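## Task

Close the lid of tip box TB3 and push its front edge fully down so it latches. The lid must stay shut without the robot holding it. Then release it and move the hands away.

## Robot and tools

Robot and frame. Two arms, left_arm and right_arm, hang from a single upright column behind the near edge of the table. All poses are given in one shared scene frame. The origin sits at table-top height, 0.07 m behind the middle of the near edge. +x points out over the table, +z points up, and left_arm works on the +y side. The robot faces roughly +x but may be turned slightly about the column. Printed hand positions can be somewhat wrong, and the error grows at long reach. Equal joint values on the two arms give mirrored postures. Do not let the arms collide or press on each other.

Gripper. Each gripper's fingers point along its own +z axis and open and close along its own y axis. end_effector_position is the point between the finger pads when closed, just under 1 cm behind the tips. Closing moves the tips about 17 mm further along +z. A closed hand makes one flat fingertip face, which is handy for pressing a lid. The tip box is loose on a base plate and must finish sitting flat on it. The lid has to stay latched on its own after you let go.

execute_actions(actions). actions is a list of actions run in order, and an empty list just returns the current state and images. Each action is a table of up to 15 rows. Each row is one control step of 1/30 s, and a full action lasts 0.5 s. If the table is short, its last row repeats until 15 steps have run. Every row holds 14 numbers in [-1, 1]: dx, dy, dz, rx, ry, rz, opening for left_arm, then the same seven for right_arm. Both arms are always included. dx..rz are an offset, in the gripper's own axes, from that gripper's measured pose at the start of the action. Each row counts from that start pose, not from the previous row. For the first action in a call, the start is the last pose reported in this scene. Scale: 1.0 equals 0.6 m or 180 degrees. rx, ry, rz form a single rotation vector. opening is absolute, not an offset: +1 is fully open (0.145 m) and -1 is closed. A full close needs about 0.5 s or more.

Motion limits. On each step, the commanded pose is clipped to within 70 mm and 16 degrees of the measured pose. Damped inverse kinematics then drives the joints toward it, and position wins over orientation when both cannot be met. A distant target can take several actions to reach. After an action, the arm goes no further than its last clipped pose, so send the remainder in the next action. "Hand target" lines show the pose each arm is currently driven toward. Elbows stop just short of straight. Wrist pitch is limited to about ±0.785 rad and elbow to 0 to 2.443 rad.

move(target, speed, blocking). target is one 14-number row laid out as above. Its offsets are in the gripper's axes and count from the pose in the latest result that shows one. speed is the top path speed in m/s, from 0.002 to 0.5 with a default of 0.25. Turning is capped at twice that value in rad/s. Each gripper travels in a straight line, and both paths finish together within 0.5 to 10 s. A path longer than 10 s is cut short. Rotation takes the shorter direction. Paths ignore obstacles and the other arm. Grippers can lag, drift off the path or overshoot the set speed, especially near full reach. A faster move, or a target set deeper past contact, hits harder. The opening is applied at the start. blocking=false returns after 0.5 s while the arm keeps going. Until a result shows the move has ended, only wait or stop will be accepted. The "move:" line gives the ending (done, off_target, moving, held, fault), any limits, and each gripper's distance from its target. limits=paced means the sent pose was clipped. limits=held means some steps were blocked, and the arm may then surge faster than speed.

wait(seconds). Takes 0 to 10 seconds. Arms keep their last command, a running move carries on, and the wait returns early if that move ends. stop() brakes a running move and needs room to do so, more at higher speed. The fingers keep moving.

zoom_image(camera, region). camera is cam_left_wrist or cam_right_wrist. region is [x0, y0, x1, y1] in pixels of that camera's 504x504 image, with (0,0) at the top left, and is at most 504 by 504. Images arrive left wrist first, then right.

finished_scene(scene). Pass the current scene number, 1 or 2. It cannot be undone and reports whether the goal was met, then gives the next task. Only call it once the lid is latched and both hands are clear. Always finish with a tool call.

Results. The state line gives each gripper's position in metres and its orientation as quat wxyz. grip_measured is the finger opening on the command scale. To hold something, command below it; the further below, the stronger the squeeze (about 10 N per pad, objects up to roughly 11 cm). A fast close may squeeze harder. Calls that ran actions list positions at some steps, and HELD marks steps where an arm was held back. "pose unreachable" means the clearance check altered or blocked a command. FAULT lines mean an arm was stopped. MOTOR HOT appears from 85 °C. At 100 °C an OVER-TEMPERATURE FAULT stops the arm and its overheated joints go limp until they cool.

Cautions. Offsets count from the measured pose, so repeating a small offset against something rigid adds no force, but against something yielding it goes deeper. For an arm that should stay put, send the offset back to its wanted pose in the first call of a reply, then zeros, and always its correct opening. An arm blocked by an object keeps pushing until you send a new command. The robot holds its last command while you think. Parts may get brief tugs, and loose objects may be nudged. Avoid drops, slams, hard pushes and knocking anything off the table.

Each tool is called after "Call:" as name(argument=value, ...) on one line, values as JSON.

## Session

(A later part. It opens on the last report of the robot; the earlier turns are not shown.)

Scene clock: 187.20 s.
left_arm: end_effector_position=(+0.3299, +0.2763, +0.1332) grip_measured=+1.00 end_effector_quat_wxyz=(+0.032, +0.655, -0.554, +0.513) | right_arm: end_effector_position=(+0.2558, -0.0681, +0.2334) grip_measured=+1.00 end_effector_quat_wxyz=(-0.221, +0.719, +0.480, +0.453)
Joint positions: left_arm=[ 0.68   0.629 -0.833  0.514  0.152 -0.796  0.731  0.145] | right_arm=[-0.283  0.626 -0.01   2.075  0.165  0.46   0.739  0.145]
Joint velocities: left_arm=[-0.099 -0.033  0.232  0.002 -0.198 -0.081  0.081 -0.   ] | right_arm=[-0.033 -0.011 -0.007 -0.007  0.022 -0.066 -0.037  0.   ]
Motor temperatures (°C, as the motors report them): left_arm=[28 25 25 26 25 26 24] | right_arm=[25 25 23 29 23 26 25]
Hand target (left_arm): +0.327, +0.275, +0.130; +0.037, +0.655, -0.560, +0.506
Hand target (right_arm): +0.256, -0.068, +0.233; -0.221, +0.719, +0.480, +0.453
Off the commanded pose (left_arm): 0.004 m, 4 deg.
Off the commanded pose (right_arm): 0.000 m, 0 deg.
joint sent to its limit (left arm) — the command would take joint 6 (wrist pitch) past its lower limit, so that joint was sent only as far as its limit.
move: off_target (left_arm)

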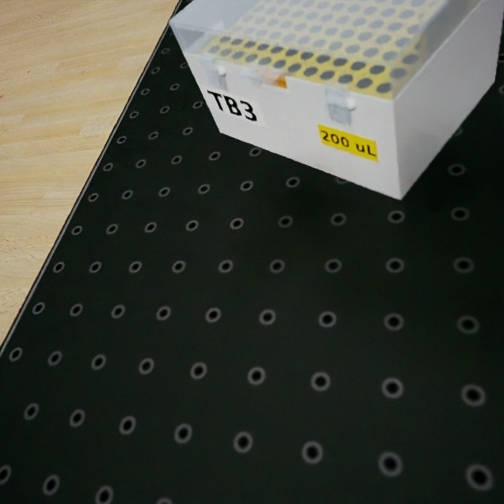

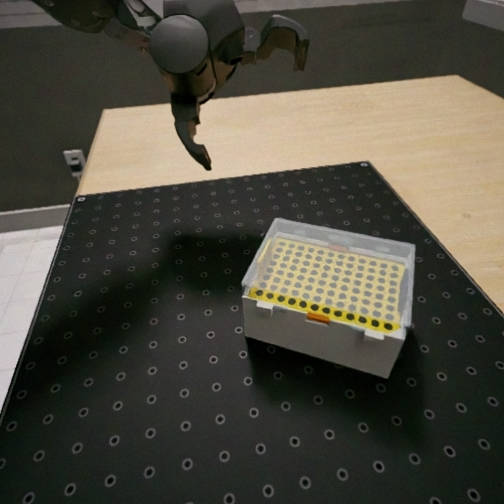

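Call:
move(target=[0.05,0.05,0,0,-0.25,0,-1, 0,0,0,0,0,0,-1], speed=0.15)

Scene clock: 202.53 s.
left_arm: end_effector_position=(+0.3043, +0.2438, +0.1374) grip_measured=-1.00 end_effector_quat_wxyz=(-0.182, +0.799, -0.527, +0.224) | right_arm: end_effector_position=(+0.2558, -0.0681, +0.2334) grip_measured=-1.00 end_effector_quat_wxyz=(-0.221, +0.719, +0.480, +0.453)
Joint positions: left_arm=[ 0.542  0.771 -0.949  1.497 -0.245  0.673  0.559  0.   ] | right_arm=[-0.283  0.626 -0.01   2.075  0.165  0.46   0.739  0.   ]
Joint velocities: left_arm=[-0.055  0.011 -0.027 -0.007  0.037 -0.081 -0.037  0.   ] | right_arm=[ 0.033 -0.011  0.007  0.002  0.007 -0.022 -0.022 -0.   ]
Motor temperatures (°C, as the motors report them): left_arm=[28 25 25 26 25 26 24] | right_arm=[25 25 23 29 23 26 25]
Hand target (left_arm): +0.304, +0.243, +0.137; -0.181, +0.799, -0.529, +0.221
Hand target (right_arm): +0.256, -0.068, +0.233; -0.221, +0.719, +0.480, +0.453
Off the commanded pose (left_arm): 0.002 m, 0 deg.
Off the commanded pose (right_arm): 0.000 m, 0 deg.
move: done

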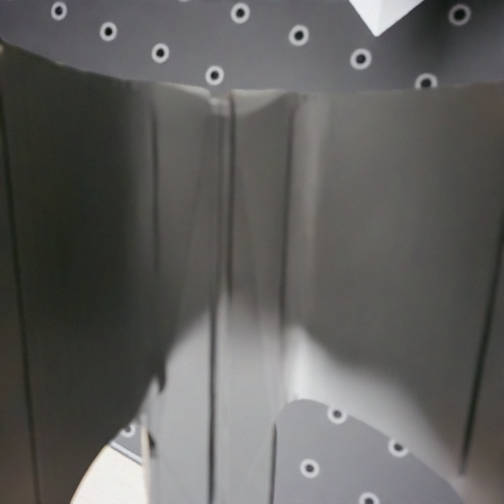

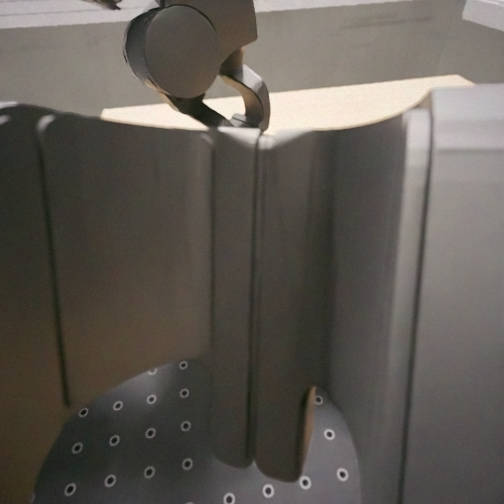

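Call:
move(target=[0.19,0.023,0.037,-0.15,0,0,-1, -0.19,0.023,0.263,0,0,0,-1], speed=0.12)

Call:
move(target=[0,0,0,0,0,0,1, 0,0,0,0,0,0,1])

Scene clock: 211.73 s.
left_arm: end_effector_position=(+0.3472, +0.1353, +0.1318) grip_measured=-1.00 end_effector_quat_wxyz=(+0.006, +0.821, -0.562, +0.098) | right_arm: end_effector_position=(+0.3229, -0.0137, +0.0603) grip_measured=-1.00 end_effector_quat_wxyz=(-0.221, +0.718, +0.480, +0.452)
Joint positions: left_arm=[ 0.956  0.267 -1.174  0.907 -0.184  0.693  1.045  0.   ] | right_arm=[ 0.211  0.226 -0.341  0.9   -0.128 -0.193  0.613  0.   ]
Joint velocities: left_arm=[ 0.011 -0.165 -0.002  0.007 -0.007 -0.037  0.007 -0.   ] | right_arm=[-0.077 -0.011  0.002 -0.017 -0.037  0.007 -0.11  -0.   ]
Motor temperatures (°C, as the motors report them): left_arm=[28 25 25 26 25 26 24] | right_arm=[25 25 23 29 23 26 25]
Hand target (left_arm): +0.346, +0.136, +0.131; +0.008, +0.820, -0.564, +0.096
Hand target (right_arm): +0.323, -0.014, +0.060; -0.219, +0.719, +0.480, +0.453
Off the commanded pose (left_arm): 0.003 m, 1 deg.
Off the commanded pose (right_arm): 0.003 m, 0 deg.
move: done

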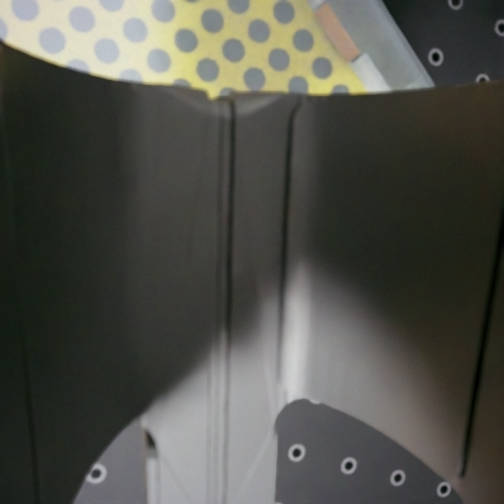

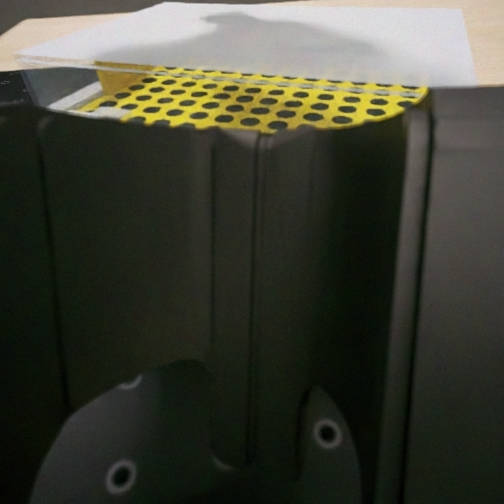

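Scene clock: 212.40 s.
left_arm: end_effector_position=(+0.3472, +0.1353, +0.1318) grip_measured=+1.00 end_effector_quat_wxyz=(+0.006, +0.821, -0.562, +0.098) | right_arm: end_effector_position=(+0.3229, -0.0137, +0.0603) grip_measured=+1.00 end_effector_quat_wxyz=(-0.221, +0.718, +0.480, +0.452)
Joint positions: left_arm=[ 0.956  0.267 -1.174  0.907 -0.184  0.693  1.045  0.145] | right_arm=[ 0.211  0.226 -0.341  0.9   -0.128 -0.193  0.613  0.145]
Joint velocities: left_arm=[ 0.011 -0.055  0.007  0.007  0.007 -0.037 -0.051 -0.   ] | right_arm=[-0.011 -0.055 -0.007 -0.007 -0.081 -0.037  0.007 -0.   ]
Motor temperatures (°C, as the motors report them): left_arm=[28 25 25 26 25 26 24] | right_arm=[26 25 23 29 23 26 25]
Hand target (left_arm): +0.347, +0.135, +0.132; +0.006, +0.821, -0.562, +0.098
Hand target (right_arm): +0.323, -0.014, +0.060; -0.221, +0.718, +0.480, +0.452
Off the commanded pose (left_arm): 0.000 m, 0 deg.
Off the commanded pose (right_arm): 0.000 m, 0 deg.
move: done

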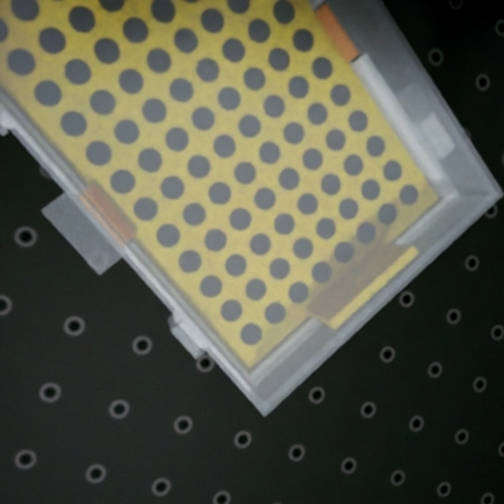

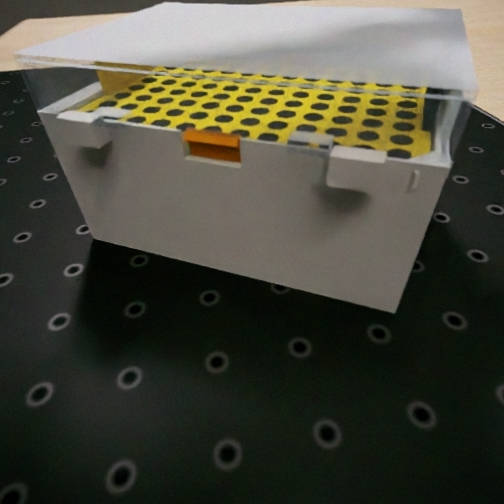

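Call:
move(target=[0.07,-0.035,0,0,0,0,-0.4, 0,0,0,0,0,0,1], speed=0.08)

Scene clock: 222.90 s.
left_arm: end_effector_position=(+0.3805, +0.1038, +0.1412) grip_measured=-0.40 end_effector_quat_wxyz=(+0.007, +0.821, -0.562, +0.098) | right_arm: end_effector_position=(+0.3229, -0.0137, +0.0603) grip_measured=+1.00 end_effector_quat_wxyz=(-0.221, +0.718, +0.480, +0.452)
Joint positions: left_arm=[ 1.071  0.021 -1.174  0.544 -0.19   0.6    1.048  0.046] | right_arm=[ 0.211  0.226 -0.341  0.9   -0.128 -0.193  0.613  0.145]
Joint velocities: left_arm=[-0.077  0.033 -0.002 -0.007  0.022 -0.037 -0.051 -0.   ] | right_arm=[-0.077  0.011 -0.002 -0.007 -0.037 -0.022 -0.022  0.   ]
Motor temperatures (°C, as the motors report them): left_arm=[29 25 25 26 25 26 24] | right_arm=[26 25 23 29 23 26 25]
Hand target (left_arm): +0.382, +0.105, +0.142; +0.006, +0.821, -0.562, +0.099
Hand target (right_arm): +0.323, -0.014, +0.060; -0.221, +0.718, +0.480, +0.452
Off the commanded pose (left_arm): 0.001 m, 0 deg.
Off the commanded pose (right_arm): 0.000 m, 0 deg.
move: done

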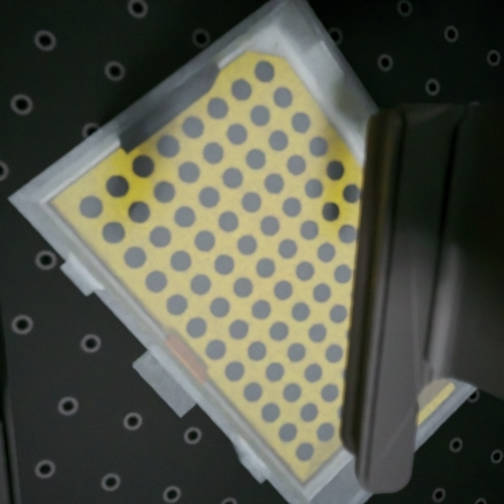

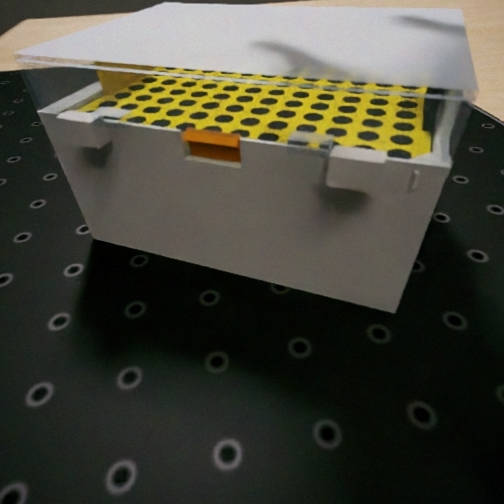

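Call:
move(target=[0.04,-0.018,0.04,0,0,0,-0.4, 0,0,0,0,0,0,1], speed=0.06)

Scene clock: 228.47 s.
left_arm: end_effector_position=(+0.4002, +0.0836, +0.1226) grip_measured=-0.40 end_effector_quat_wxyz=(-0.014, +0.817, -0.558, +0.143) | right_arm: end_effector_position=(+0.3229, -0.0137, +0.0603) grip_measured=+1.00 end_effector_quat_wxyz=(-0.221, +0.718, +0.480, +0.452)
Joint positions: left_arm=[ 1.097 -0.167 -1.261  0.204 -0.027  0.421  0.839  0.046] | right_arm=[ 0.211  0.226 -0.341  0.9   -0.128 -0.193  0.613  0.145]
Joint velocities: left_arm=[ 0.033  0.077 -0.139 -0.022  0.139  0.007  0.007 -0.   ] | right_arm=[ 0.011  0.033 -0.007  0.002 -0.037  0.037 -0.022  0.   ]
Motor temperatures (°C, as the motors report them): left_arm=[29 25 25 26 25 26 24] | right_arm=[26 25 23 29 23 26 25]
Hand target (left_arm): +0.402, +0.083, +0.124; -0.015, +0.818, -0.556, +0.148
Hand target (right_arm): +0.323, -0.014, +0.060; -0.221, +0.718, +0.480, +0.452
Off the commanded pose (left_arm): 0.002 m, 6 deg.
Off the commanded pose (right_arm): 0.000 m, 0 deg.
joint sent to its limit (left arm) — the command would take joint 2 (shoulder roll) past its lower limit, so that joint was sent only as far as its limit.
move: off_target (left_arm)

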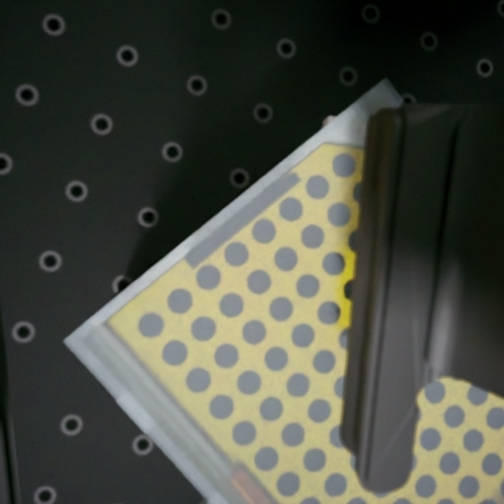

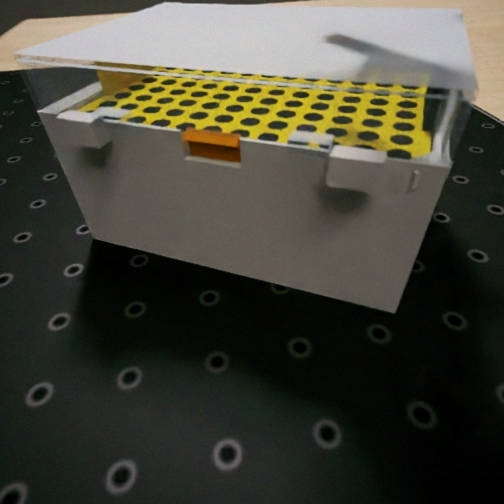

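Call:
move(target=[0,0.02,0,0,0,0,-1, 0,0,0,0,0,0,1], speed=0.06)

Call:
move(target=[-0.016,0.014,0.07,0,0,0,-1, 0,0,0,0,0,0,1], speed=0.02)

Scene clock: 236.43 s.
left_arm: end_effector_position=(+0.3893, +0.0777, +0.1209) grip_measured=-1.00 end_effector_quat_wxyz=(-0.010, +0.817, -0.559, +0.143) | right_arm: end_effector_position=(+0.3229, -0.0137, +0.0603) grip_measured=+1.00 end_effector_quat_wxyz=(-0.221, +0.718, +0.480, +0.452)
Joint positions: left_arm=[ 1.046 -0.071 -1.261  0.434 -0.029  0.541  0.83   0.   ] | right_arm=[ 0.211  0.226 -0.341  0.9   -0.128 -0.193  0.613  0.145]
Joint velocities: left_arm=[ 0.033  0.033  0.012 -0.007  0.007 -0.022  0.007 -0.   ] | right_arm=[-0.077  0.033  0.002 -0.002  0.022 -0.051 -0.022 -0.   ]
Motor temperatures (°C, as the motors report them): left_arm=[29 25 25 26 25 26 24] | right_arm=[26 25 23 29 23 26 25]
Hand target (left_arm): +0.389, +0.079, +0.120; -0.014, +0.817, -0.558, +0.142
Hand target (right_arm): +0.323, -0.014, +0.060; -0.221, +0.718, +0.480, +0.452
Off the commanded pose (left_arm): 0.002 m, 0 deg.
Off the commanded pose (right_arm): 0.000 m, 0 deg.
move: done

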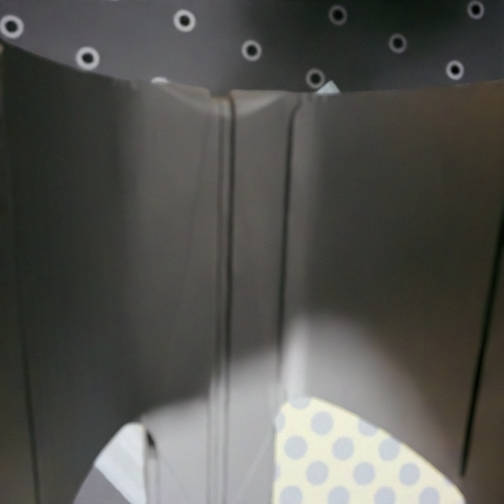

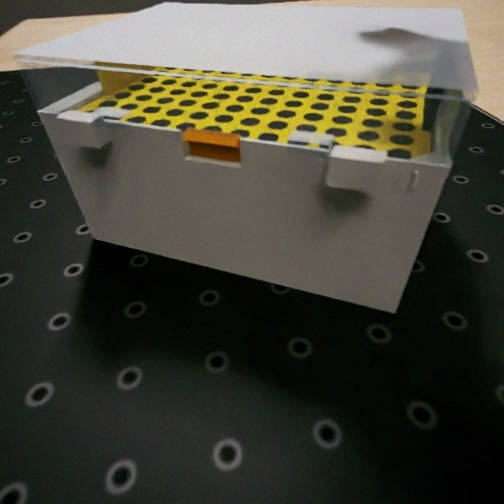

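Scene clock: 238.90 s.
left_arm: end_effector_position=(+0.4034, +0.0756, +0.0992) grip_measured=-1.00 end_effector_quat_wxyz=(-0.038, +0.805, -0.557, +0.200) | right_arm: end_effector_position=(+0.3229, -0.0137, +0.0603) grip_measured=+1.00 end_effector_quat_wxyz=(-0.221, +0.718, +0.480, +0.452)
Joint positions: left_arm=[ 1.031 -0.168 -1.419  0.202  0.175  0.334  0.626  0.   ] | right_arm=[ 0.211  0.226 -0.341  0.9   -0.128 -0.193  0.613  0.145]
Joint velocities: left_arm=[ 0.033  0.011 -0.051 -0.002  0.168 -0.007 -0.007  0.   ] | right_arm=[-0.033 -0.055 -0.007  0.012  0.022 -0.051 -0.022 -0.   ]
Motor temperatures (°C, as the motors report them): left_arm=[29 25 25 26 25 26 24] | right_arm=[26 25 23 29 23 26 25]
Hand target (left_arm): +0.387, +0.078, +0.080; -0.027, +0.813, -0.554, +0.180
Hand target (right_arm): +0.323, -0.014, +0.060; -0.221, +0.718, +0.480, +0.452
Off the commanded pose (left_arm): 0.027 m, 7 deg.
Off the commanded pose (right_arm): 0.000 m, 0 deg.
joint sent to its limit (left arm) — the command would take joint 2 (shoulder roll) past its lower limit, so that joint was sent only as far as its limit.
move: off_target (left_arm)

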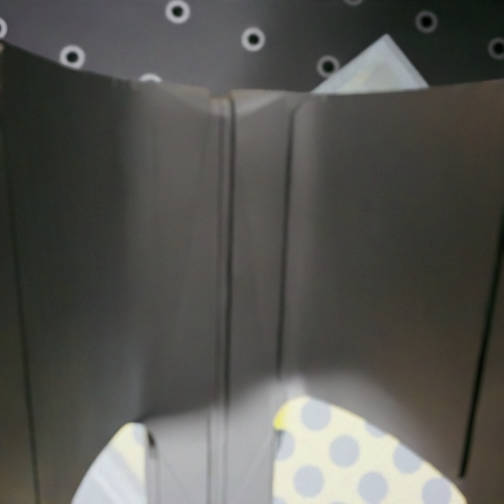

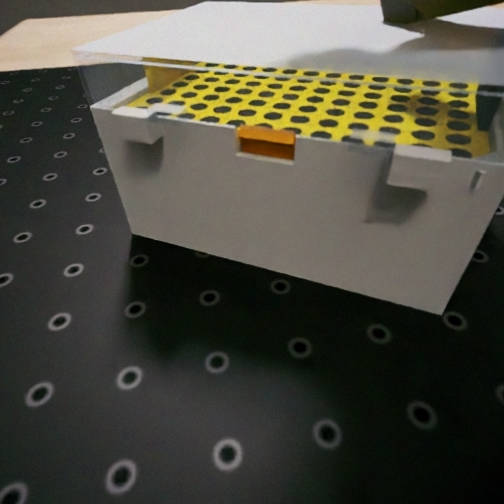

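Call:
move(target=[-0.11,0.09,-0.01,-0.05,0,0,-1, 0,0,0,0,0,0,1], speed=0.03)

Scene clock: 245.73 s.
left_arm: end_effector_position=(+0.3623, +0.1011, +0.0989) grip_measured=-1.00 end_effector_quat_wxyz=(+0.013, +0.787, -0.578, +0.214) | right_arm: end_effector_position=(+0.3229, -0.0137, +0.0603) grip_measured=+1.00 end_effector_quat_wxyz=(-0.221, +0.718, +0.480, +0.452)
Joint positions: left_arm=[ 0.978  0.227 -1.489  0.793  0.296  0.422  0.6    0.   ] | right_arm=[ 0.211  0.226 -0.341  0.9   -0.128 -0.193  0.613  0.145]
Joint velocities: left_arm=[-0.077 -0.055 -0.042 -0.002 -0.007  0.066  0.007  0.   ] | right_arm=[-0.099 -0.033 -0.007 -0.017  0.022 -0.007 -0.022  0.   ]
Motor temperatures (°C, as the motors report them): left_arm=[28 25 25 26 25 26 24] | right_arm=[26 25 23 29 23 26 25]
Hand target (left_arm): +0.334, +0.116, +0.072; +0.026, +0.806, -0.571, +0.155
Hand target (right_arm): +0.323, -0.014, +0.060; -0.221, +0.718, +0.480, +0.452
Off the commanded pose (left_arm): 0.043 m, 7 deg.
Off the commanded pose (right_arm): 0.000 m, 0 deg.
move: off_target (left_arm)

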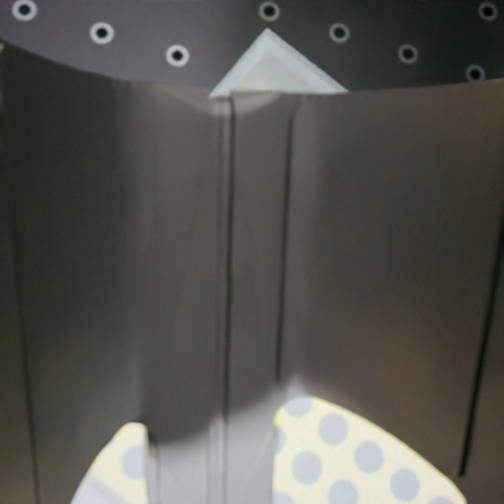

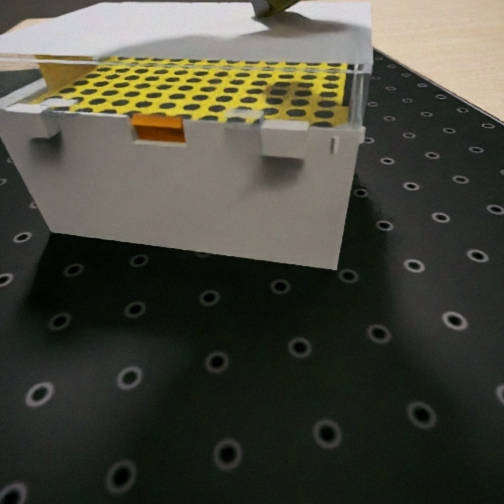

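Call:
move(target=[-0.09,0.07,0.0,-0.05,0,0,-1, 0,0,0,0,0,0,1], speed=0.03)

Call:
move(target=[0,0,-0.04,-0.08,0,0,-1, 0,0,0,0,0,0,1], speed=0.06)

Call:
move(target=[0,0,-0.02,0,0,0,-0.4, 0,0,0,0,0,0,1], speed=0.06)

Scene clock: 252.87 s.
left_arm: end_effector_position=(+0.3409, +0.1198, +0.1005) grip_measured=-1.00 end_effector_quat_wxyz=(+0.066, +0.766, -0.595, +0.235) | right_arm: end_effector_position=(+0.3229, -0.0137, +0.0603) grip_measured=+1.00 end_effector_quat_wxyz=(-0.221, +0.718, +0.480, +0.452)
Joint positions: left_arm=[ 0.984  0.38  -1.551  0.906  0.39   0.271  0.631  0.   ] | right_arm=[ 0.211  0.226 -0.341  0.9   -0.128 -0.193  0.613  0.145]
Joint velocities: left_arm=[ 0.033  0.011  0.012 -0.017 -0.051 -0.007 -0.095  0.   ] | right_arm=[ 0.033 -0.011 -0.012 -0.002  0.022  0.022 -0.007  0.   ]
Motor temperatures (°C, as the motors report them): left_arm=[28 25 25 26 25 26 24] | right_arm=[26 25 23 29 23 26 25]
Hand target (left_arm): +0.311, +0.136, +0.072; +0.075, +0.784, -0.592, +0.169
Hand target (right_arm): +0.323, -0.014, +0.060; -0.221, +0.718, +0.480, +0.452
Off the commanded pose (left_arm): 0.046 m, 8 deg.
Off the commanded pose (right_arm): 0.000 m, 0 deg.
joint sent to its limit (left arm) — the command would take joint 3 (upper arm roll) past its lower limit, so that joint was sent only as far as its limit.
move: off_target (left_arm)

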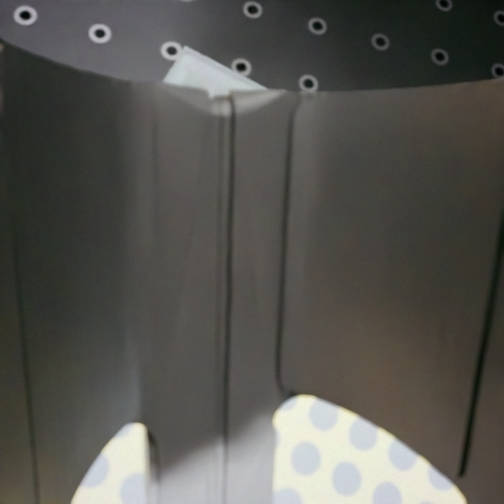

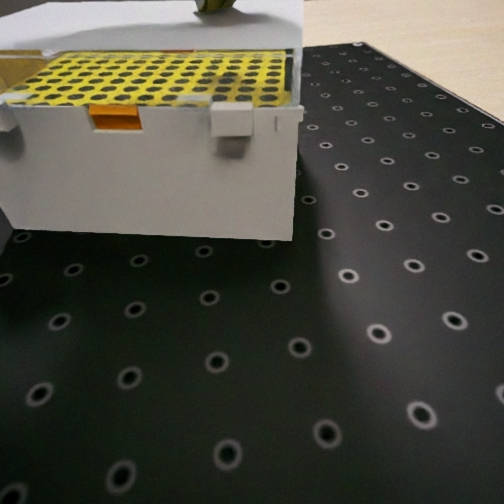

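Scene clock: 255.20 s.
left_arm: end_effector_position=(+0.3346, +0.1295, +0.1208) grip_measured=-1.00 end_effector_quat_wxyz=(+0.159, +0.753, -0.618, +0.160) | right_arm: end_effector_position=(+0.3229, -0.0137, +0.0603) grip_measured=+1.00 end_effector_quat_wxyz=(-0.221, +0.718, +0.480, +0.452)
Joint positions: left_arm=[ 1.081  0.31  -1.552  0.693  0.403  0.177  1.013  0.   ] | right_arm=[ 0.211  0.226 -0.341  0.9   -0.128 -0.193  0.613  0.145]
Joint velocities: left_arm=[-0.033  0.033  0.002  0.002 -0.037 -0.007 -0.051  0.   ] | right_arm=[-0.055  0.055  0.007 -0.007 -0.022 -0.051  0.037 -0.   ]
Motor temperatures (°C, as the motors report them): left_arm=[28 25 25 26 25 26 24] | right_arm=[26 25 23 29 23 26 25]
Hand target (left_arm): +0.335, +0.129, +0.122; +0.161, +0.752, -0.620, +0.159
Hand target (right_arm): +0.323, -0.014, +0.060; -0.221, +0.718, +0.480, +0.452
Off the commanded pose (left_arm): 0.001 m, 0 deg.
Off the commanded pose (right_arm): 0.000 m, 0 deg.
move: done

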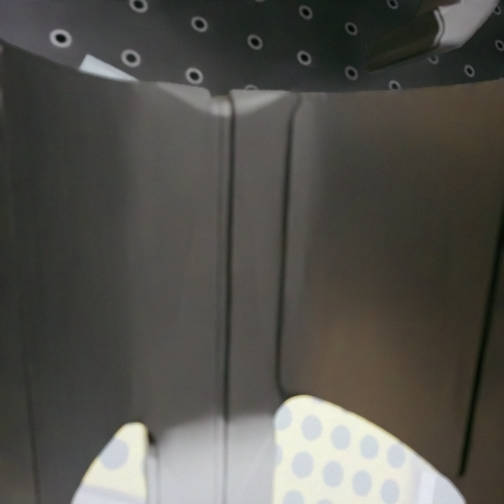

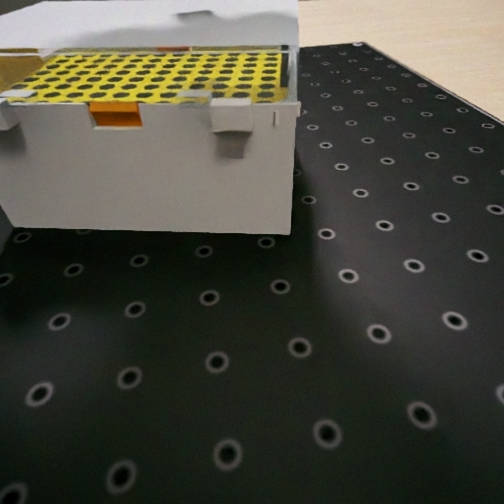

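Scene clock: 255.90 s.
left_arm: end_effector_position=(+0.3345, +0.1350, +0.1305) grip_measured=-0.40 end_effector_quat_wxyz=(+0.157, +0.753, -0.618, +0.161) | right_arm: end_effector_position=(+0.3229, -0.0137, +0.0603) grip_measured=+1.00 end_effector_quat_wxyz=(-0.221, +0.718, +0.480, +0.452)
Joint positions: left_arm=[ 1.102  0.351 -1.552  0.75   0.408  0.199  1.022  0.045] | right_arm=[ 0.211  0.226 -0.341  0.9   -0.128 -0.193  0.613  0.145]
Joint velocities: left_arm=[ 0.033  0.033  0.002 -0.017 -0.081 -0.037  0.051 -0.   ] | right_arm=[ 0.055  0.055  0.007  0.002  0.037 -0.007  0.037  0.   ]
Motor temperatures (°C, as the motors report them): left_arm=[28 25 25 26 25 26 24] | right_arm=[26 25 23 29 23 26 25]
Hand target (left_arm): +0.334, +0.135, +0.132; +0.159, +0.753, -0.618, +0.160
Hand target (right_arm): +0.323, -0.014, +0.060; -0.221, +0.718, +0.480, +0.452
Off the commanded pose (left_arm): 0.001 m, 0 deg.
Off the commanded pose (right_arm): 0.000 m, 0 deg.
move: done

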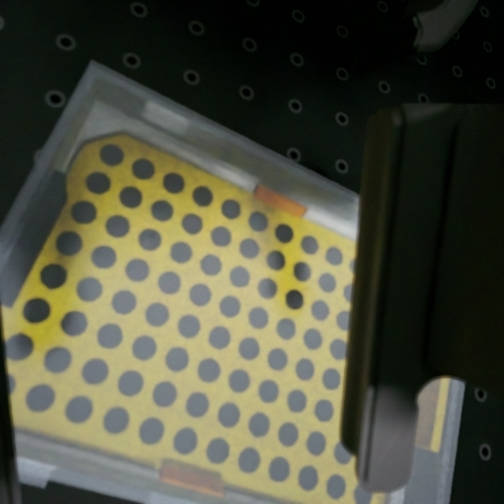

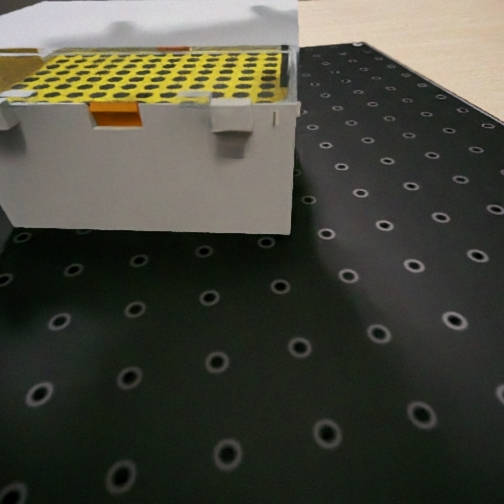

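Call:
move(target=[-0.012,-0.007,0,0,0,0,-1, 0,-0.07,0,0,0,0,-1], speed=0.08)

Call:
move(target=[0,0,0.03,0,0,0,-1, 0.04,0,0.065,0,0,0,-1], speed=0.04)

Scene clock: 260.73 s.
left_arm: end_effector_position=(+0.3389, +0.1426, +0.1283) grip_measured=-1.00 end_effector_quat_wxyz=(+0.155, +0.755, -0.616, +0.164) | right_arm: end_effector_position=(+0.2841, +0.0071, +0.0551) grip_measured=-1.00 end_effector_quat_wxyz=(-0.225, +0.717, +0.482, +0.451)
Joint positions: left_arm=[ 1.102  0.338 -1.552  0.688  0.408  0.157  1.032  0.   ] | right_arm=[ 0.066  0.189 -0.351  1.046 -0.185 -0.158  0.546  0.   ]
Joint velocities: left_arm=[ 0.011 -0.011 -0.017 -0.007 -0.022 -0.022 -0.022 -0.   ] | right_arm=[ 0.011  0.011  0.012 -0.002  0.022 -0.081 -0.007 -0.   ]
Motor temperatures (°C, as the motors report them): left_arm=[29 25 25 26 25 26 24] | right_arm=[26 25 23 29 23 26 25]
Hand target (left_arm): +0.337, +0.142, +0.127; +0.157, +0.753, -0.618, +0.161
Hand target (right_arm): +0.285, +0.006, +0.055; -0.222, +0.718, +0.481, +0.452
Off the commanded pose (left_arm): 0.002 m, 1 deg.
Off the commanded pose (right_arm): 0.003 m, 1 deg.
move: done

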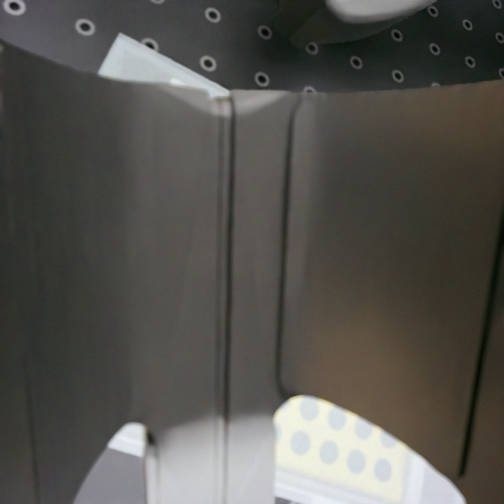

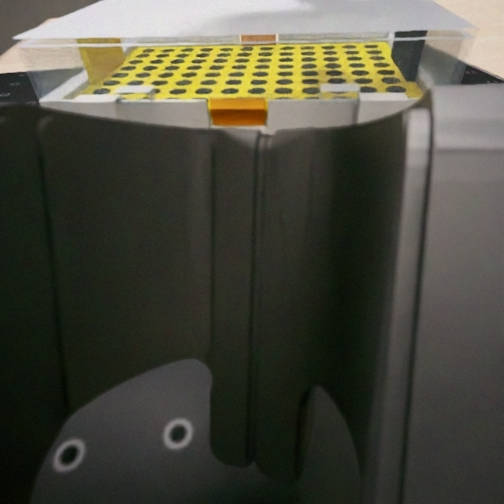

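Scene clock: 262.10 s.
left_arm: end_effector_position=(+0.3400, +0.1348, +0.1138) grip_measured=-1.00 end_effector_quat_wxyz=(+0.156, +0.755, -0.616, +0.163) | right_arm: end_effector_position=(+0.3053, +0.0486, +0.0588) grip_measured=-1.00 end_effector_quat_wxyz=(-0.227, +0.714, +0.482, +0.454)
Joint positions: left_arm=[ 1.072  0.269 -1.552  0.588  0.4    0.116  1.019  0.   ] | right_arm=[ 0.196  0.058 -0.356  0.899 -0.258 -0.139  0.518  0.   ]
Joint velocities: left_arm=[-0.011 -0.011 -0.007  0.002 -0.037 -0.007 -0.007  0.   ] | right_arm=[ 0.011 -0.055 -0.007  0.017 -0.022 -0.051 -0.022 -0.   ]
Motor temperatures (°C, as the motors report them): left_arm=[29 25 25 26 25 26 24] | right_arm=[26 25 23 29 23 26 25]
Hand target (left_arm): +0.340, +0.135, +0.112; +0.154, +0.755, -0.616, +0.164
Hand target (right_arm): +0.305, +0.047, +0.057; -0.224, +0.717, +0.481, +0.452
Off the commanded pose (left_arm): 0.002 m, 0 deg.
Off the commanded pose (right_arm): 0.003 m, 0 deg.
move: done

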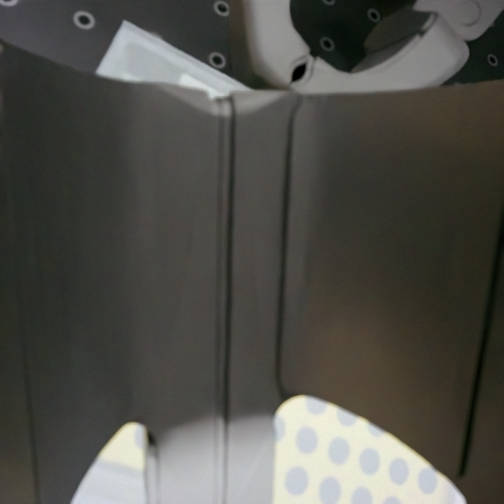

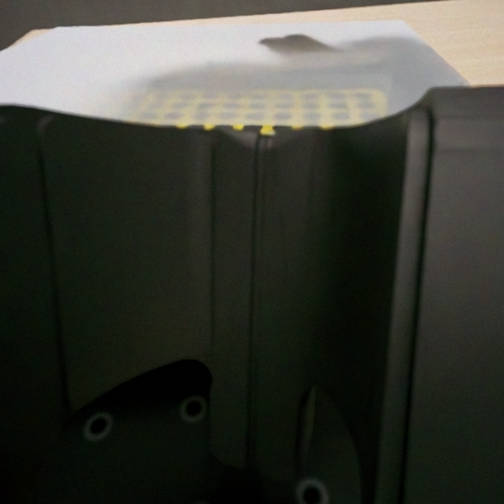

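Call:
move(target=[-0.045,0.01,0.06,0,0,0,-1, 0.005,0,0.01,0,0,0,-1], speed=0.02)

Scene clock: 268.37 s.
left_arm: end_effector_position=(+0.3455, +0.1364, +0.1023) grip_measured=-1.00 end_effector_quat_wxyz=(+0.173, +0.744, -0.616, +0.194) | right_arm: end_effector_position=(+0.3101, +0.0511, +0.0593) grip_measured=-1.00 end_effector_quat_wxyz=(-0.225, +0.715, +0.480, +0.456)
Joint positions: left_arm=[ 1.046  0.184 -1.562  0.364  0.453 -0.075  1.039  0.   ] | right_arm=[ 0.217  0.047 -0.356  0.872 -0.26  -0.143  0.511  0.   ]
Joint velocities: left_arm=[-0.055 -0.055 -0.002 -0.007 -0.007 -0.081  0.095  0.   ] | right_arm=[ 0.055  0.033 -0.002 -0.012  0.022 -0.022  0.007  0.   ]
Motor temperatures (°C, as the motors report them): left_arm=[29 25 25 26 25 26 24] | right_arm=[26 25 23 29 23 26 25]
Hand target (left_arm): +0.328, +0.142, +0.074; +0.156, +0.753, -0.618, +0.164
Hand target (right_arm): +0.308, +0.054, +0.059; -0.227, +0.714, +0.482, +0.454
Off the commanded pose (left_arm): 0.036 m, 4 deg.
Off the commanded pose (right_arm): 0.004 m, 0 deg.
joint sent to its limit (left arm) — the command would take joint 3 (upper arm roll) past its lower limit, so that joint was sent only as far as its limit.
move: off_target (left_arm, right_arm)

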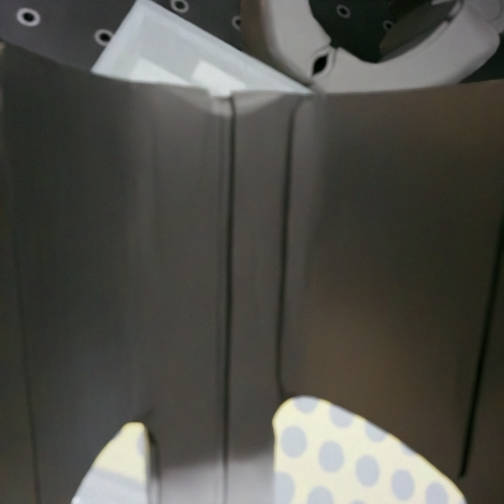

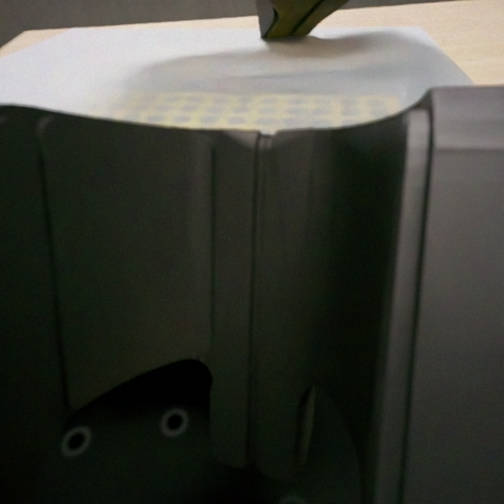

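Call:
move(target=[-0.07,0.03,0.085,-0.03,-0.03,0,-1, 0.005,0,0.012,0,0,0,-1], speed=0.025)

Scene clock: 278.57 s.
left_arm: end_effector_position=(+0.3472, +0.1380, +0.1012) grip_measured=-1.00 end_effector_quat_wxyz=(+0.183, +0.728, -0.633, +0.188) | right_arm: end_effector_position=(+0.3120, +0.0546, +0.0588) grip_measured=-1.00 end_effector_quat_wxyz=(-0.229, +0.711, +0.482, +0.459)
Joint positions: left_arm=[ 1.052  0.019 -1.566  0.023  0.456 -0.268  1.153  0.   ] | right_arm=[ 0.238  0.037 -0.356  0.834 -0.262 -0.168  0.512  0.   ]
Joint velocities: left_arm=[ 0.011 -0.077  0.012 -0.002 -0.007  0.022 -0.022 -0.   ] | right_arm=[ 0.033 -0.011  0.002  0.002 -0.051  0.007 -0.095 -0.   ]
Motor temperatures (°C, as the motors report them): left_arm=[28 25 25 26 26 26 26] | right_arm=[26 25 23 29 23 26 25]
Hand target (left_arm): +0.314, +0.144, +0.051; +0.161, +0.743, -0.634, +0.140
Hand target (right_arm): +0.314, +0.058, +0.059; -0.225, +0.715, +0.480, +0.456
Off the commanded pose (left_arm): 0.068 m, 7 deg.
Off the commanded pose (right_arm): 0.004 m, 1 deg.
elbow stopped short (left arm): the move would have taken joint 4 (elbow) straighter than the controller allows; a more bent joint 4 avoids this.
joint sent to its limit (left arm) — the command would take joint 3 (upper arm roll) past its lower limit, so that joint was sent only as far as its limit.
move: off_target (left_arm, right_arm)

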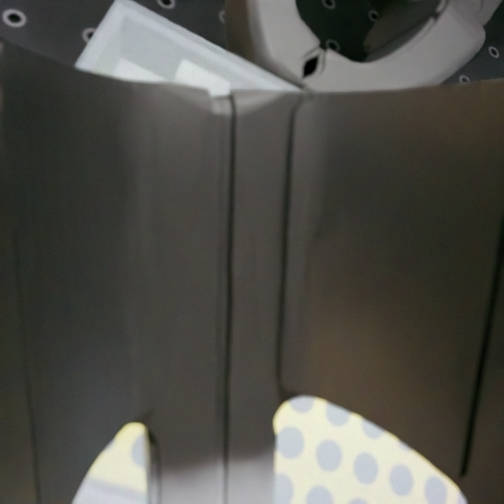

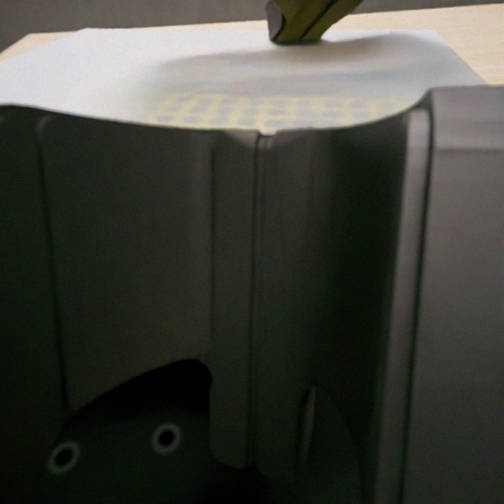

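Call:
move(target=[-0.005,0,-0.035,0.08,0.05,0,-1, 0,0,0,0,0,0,-1], speed=0.06)

Call:
move(target=[0,0,0,0,0,0,-0.4, 0,0,0,0,0,0,-1])

Scene clock: 283.70 s.
left_arm: end_effector_position=(+0.3455, +0.1519, +0.1166) grip_measured=-1.00 end_effector_quat_wxyz=(+0.141, +0.730, -0.588, +0.318) | right_arm: end_effector_position=(+0.3119, +0.0543, +0.0589) grip_measured=-1.00 end_effector_quat_wxyz=(-0.229, +0.710, +0.482, +0.459)
Joint positions: left_arm=[ 0.989  0.463 -1.535  0.752  0.518 -0.12   0.759  0.   ] | right_arm=[ 0.238  0.038 -0.356  0.834 -0.261 -0.17   0.513  0.   ]
Joint velocities: left_arm=[ 0.011 -0.011  0.007 -0.002 -0.022 -0.037  0.022  0.   ] | right_arm=[-0.055  0.077  0.017  0.017 -0.051  0.007  0.007 -0.   ]
Motor temperatures (°C, as the motors report them): left_arm=[30 25 25 26 27 26 27] | right_arm=[26 25 23 29 23 26 25]
Hand target (left_arm): +0.346, +0.151, +0.117; +0.141, +0.730, -0.587, +0.322
Hand target (right_arm): +0.312, +0.055, +0.059; -0.229, +0.711, +0.482, +0.458
Off the commanded pose (left_arm): 0.001 m, 1 deg.
Off the commanded pose (right_arm): 0.000 m, 0 deg.
move: done

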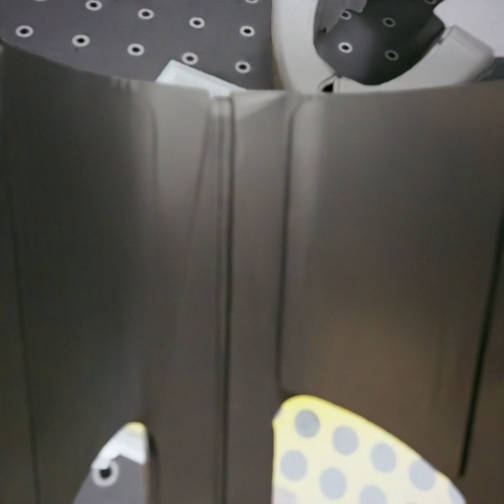

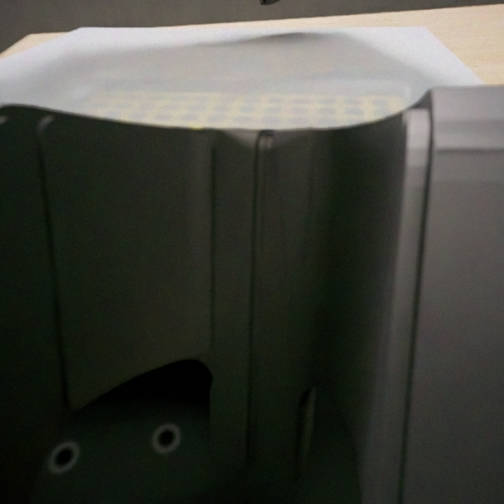

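Scene clock: 284.20 s.
left_arm: end_effector_position=(+0.3455, +0.1519, +0.1166) grip_measured=-0.40 end_effector_quat_wxyz=(+0.141, +0.730, -0.588, +0.318) | right_arm: end_effector_position=(+0.3119, +0.0543, +0.0589) grip_measured=-1.00 end_effector_quat_wxyz=(-0.229, +0.710, +0.482, +0.459)
Joint positions: left_arm=[ 0.989  0.463 -1.535  0.752  0.518 -0.12   0.759  0.045] | right_arm=[ 0.238  0.038 -0.356  0.834 -0.261 -0.17   0.513  0.   ]
Joint velocities: left_arm=[-0.011 -0.033 -0.007  0.002 -0.051  0.007 -0.007 -0.   ] | right_arm=[-0.033  0.055 -0.022 -0.037  0.022  0.095 -0.037 -0.   ]
Motor temperatures (°C, as the motors report them): left_arm=[29 25 25 26 27 26 27] | right_arm=[26 25 23 29 23 26 25]
Hand target (left_arm): +0.345, +0.152, +0.117; +0.141, +0.730, -0.588, +0.318
Hand target (right_arm): +0.312, +0.054, +0.059; -0.229, +0.710, +0.482, +0.459
Off the commanded pose (left_arm): 0.000 m, 0 deg.
Off the commanded pose (right_arm): 0.000 m, 0 deg.
move: done

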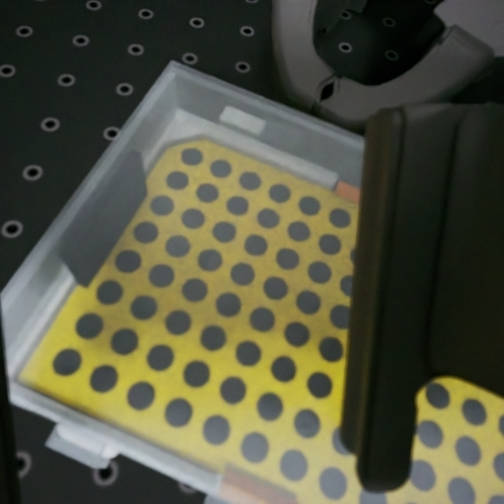

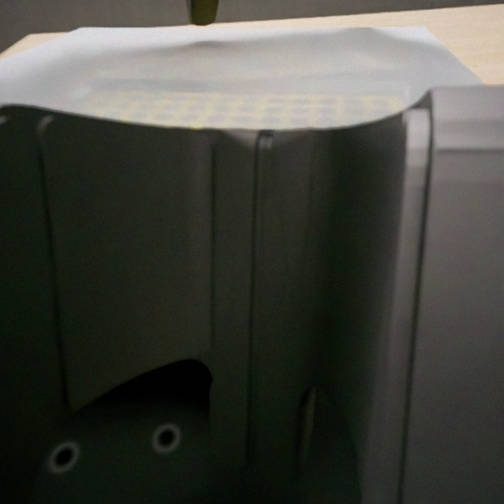

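Call:
move(target=[0.012,0.02,0,0,0,0,-1, 0,0,0,0,0,0,-1], speed=0.05)

Call:
move(target=[-0.05,0.01,0.075,0,-0.03,0,-1, 0.003,0,0.006,0,0,0,-1], speed=0.025)

Scene clock: 288.50 s.
left_arm: end_effector_position=(+0.3356, +0.1421, +0.1209) grip_measured=-1.00 end_effector_quat_wxyz=(+0.143, +0.728, -0.589, +0.320) | right_arm: end_effector_position=(+0.3119, +0.0543, +0.0589) grip_measured=-1.00 end_effector_quat_wxyz=(-0.229, +0.710, +0.482, +0.459)
Joint positions: left_arm=[ 0.98   0.515 -1.535  0.888  0.515 -0.057  0.715  0.   ] | right_arm=[ 0.238  0.038 -0.356  0.834 -0.261 -0.17   0.513  0.   ]
Joint velocities: left_arm=[ 0.011 -0.099 -0.022 -0.007 -0.066 -0.022 -0.007 -0.   ] | right_arm=[ 0.011 -0.099 -0.007  0.007 -0.081  0.007 -0.022 -0.   ]
Motor temperatures (°C, as the motors report them): left_arm=[29 25 25 26 27 26 26] | right_arm=[26 25 23 29 23 26 25]
Hand target (left_arm): +0.335, +0.143, +0.119; +0.141, +0.730, -0.588, +0.318
Hand target (right_arm): +0.312, +0.054, +0.059; -0.229, +0.710, +0.482, +0.459
Off the commanded pose (left_arm): 0.002 m, 0 deg.
Off the commanded pose (right_arm): 0.000 m, 0 deg.
move: done

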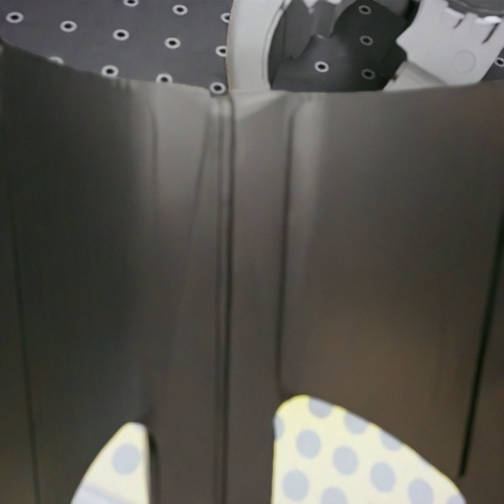

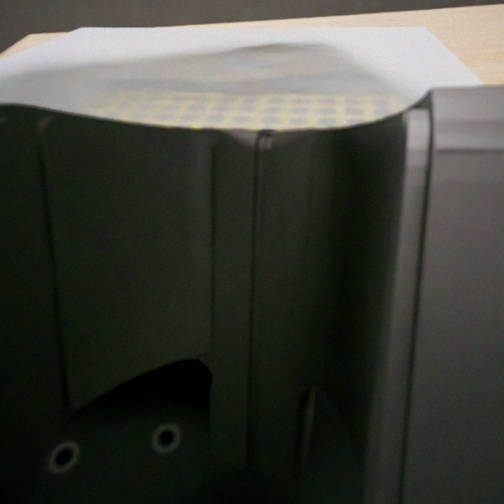

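Scene clock: 290.90 s.
left_arm: end_effector_position=(+0.3626, +0.1308, +0.1053) grip_measured=-1.00 end_effector_quat_wxyz=(+0.121, +0.720, -0.590, +0.345) | right_arm: end_effector_position=(+0.3180, +0.0537, +0.0600) grip_measured=-1.00 end_effector_quat_wxyz=(-0.223, +0.713, +0.477, +0.463)
Joint positions: left_arm=[ 0.972  0.335 -1.555  0.605  0.513 -0.191  0.683  0.   ] | right_arm=[ 0.253  0.035 -0.356  0.819 -0.257 -0.17   0.496  0.   ]
Joint velocities: left_arm=[-0.011 -0.077 -0.002  0.002 -0.051 -0.007  0.081  0.   ] | right_arm=[-0.011  0.055 -0.002  0.002 -0.051 -0.037 -0.022 -0.   ]
Motor temperatures (°C, as the motors report them): left_arm=[29 25 25 26 27 26 26] | right_arm=[26 25 23 29 23 26 25]
Hand target (left_arm): +0.337, +0.138, +0.071; +0.115, +0.740, -0.598, +0.286
Hand target (right_arm): +0.314, +0.058, +0.059; -0.229, +0.710, +0.482, +0.459
Off the commanded pose (left_arm): 0.045 m, 7 deg.
Off the commanded pose (right_arm): 0.006 m, 1 deg.
joint sent to its limit (left arm) — the command would take joint 3 (upper arm roll) past its lower limit, so that joint was sent only as far as its limit.
move: off_target (left_arm, right_arm)

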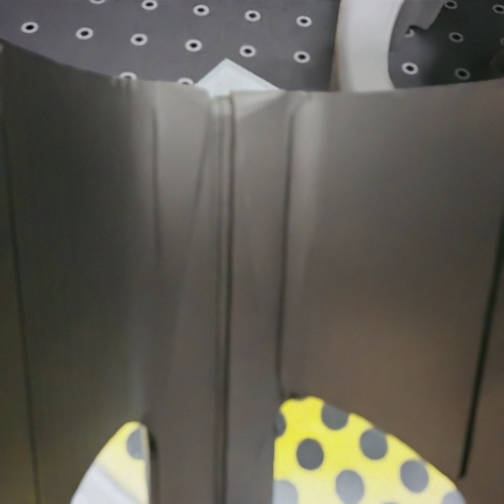

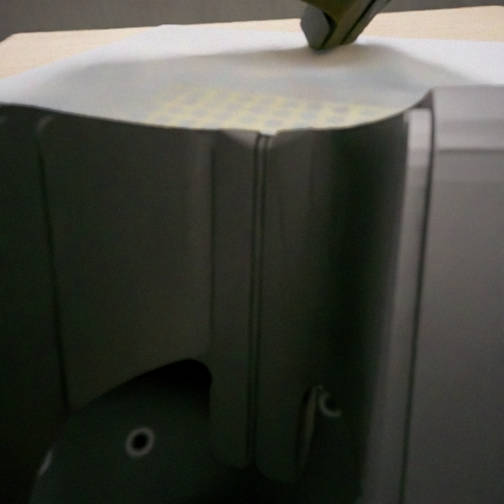

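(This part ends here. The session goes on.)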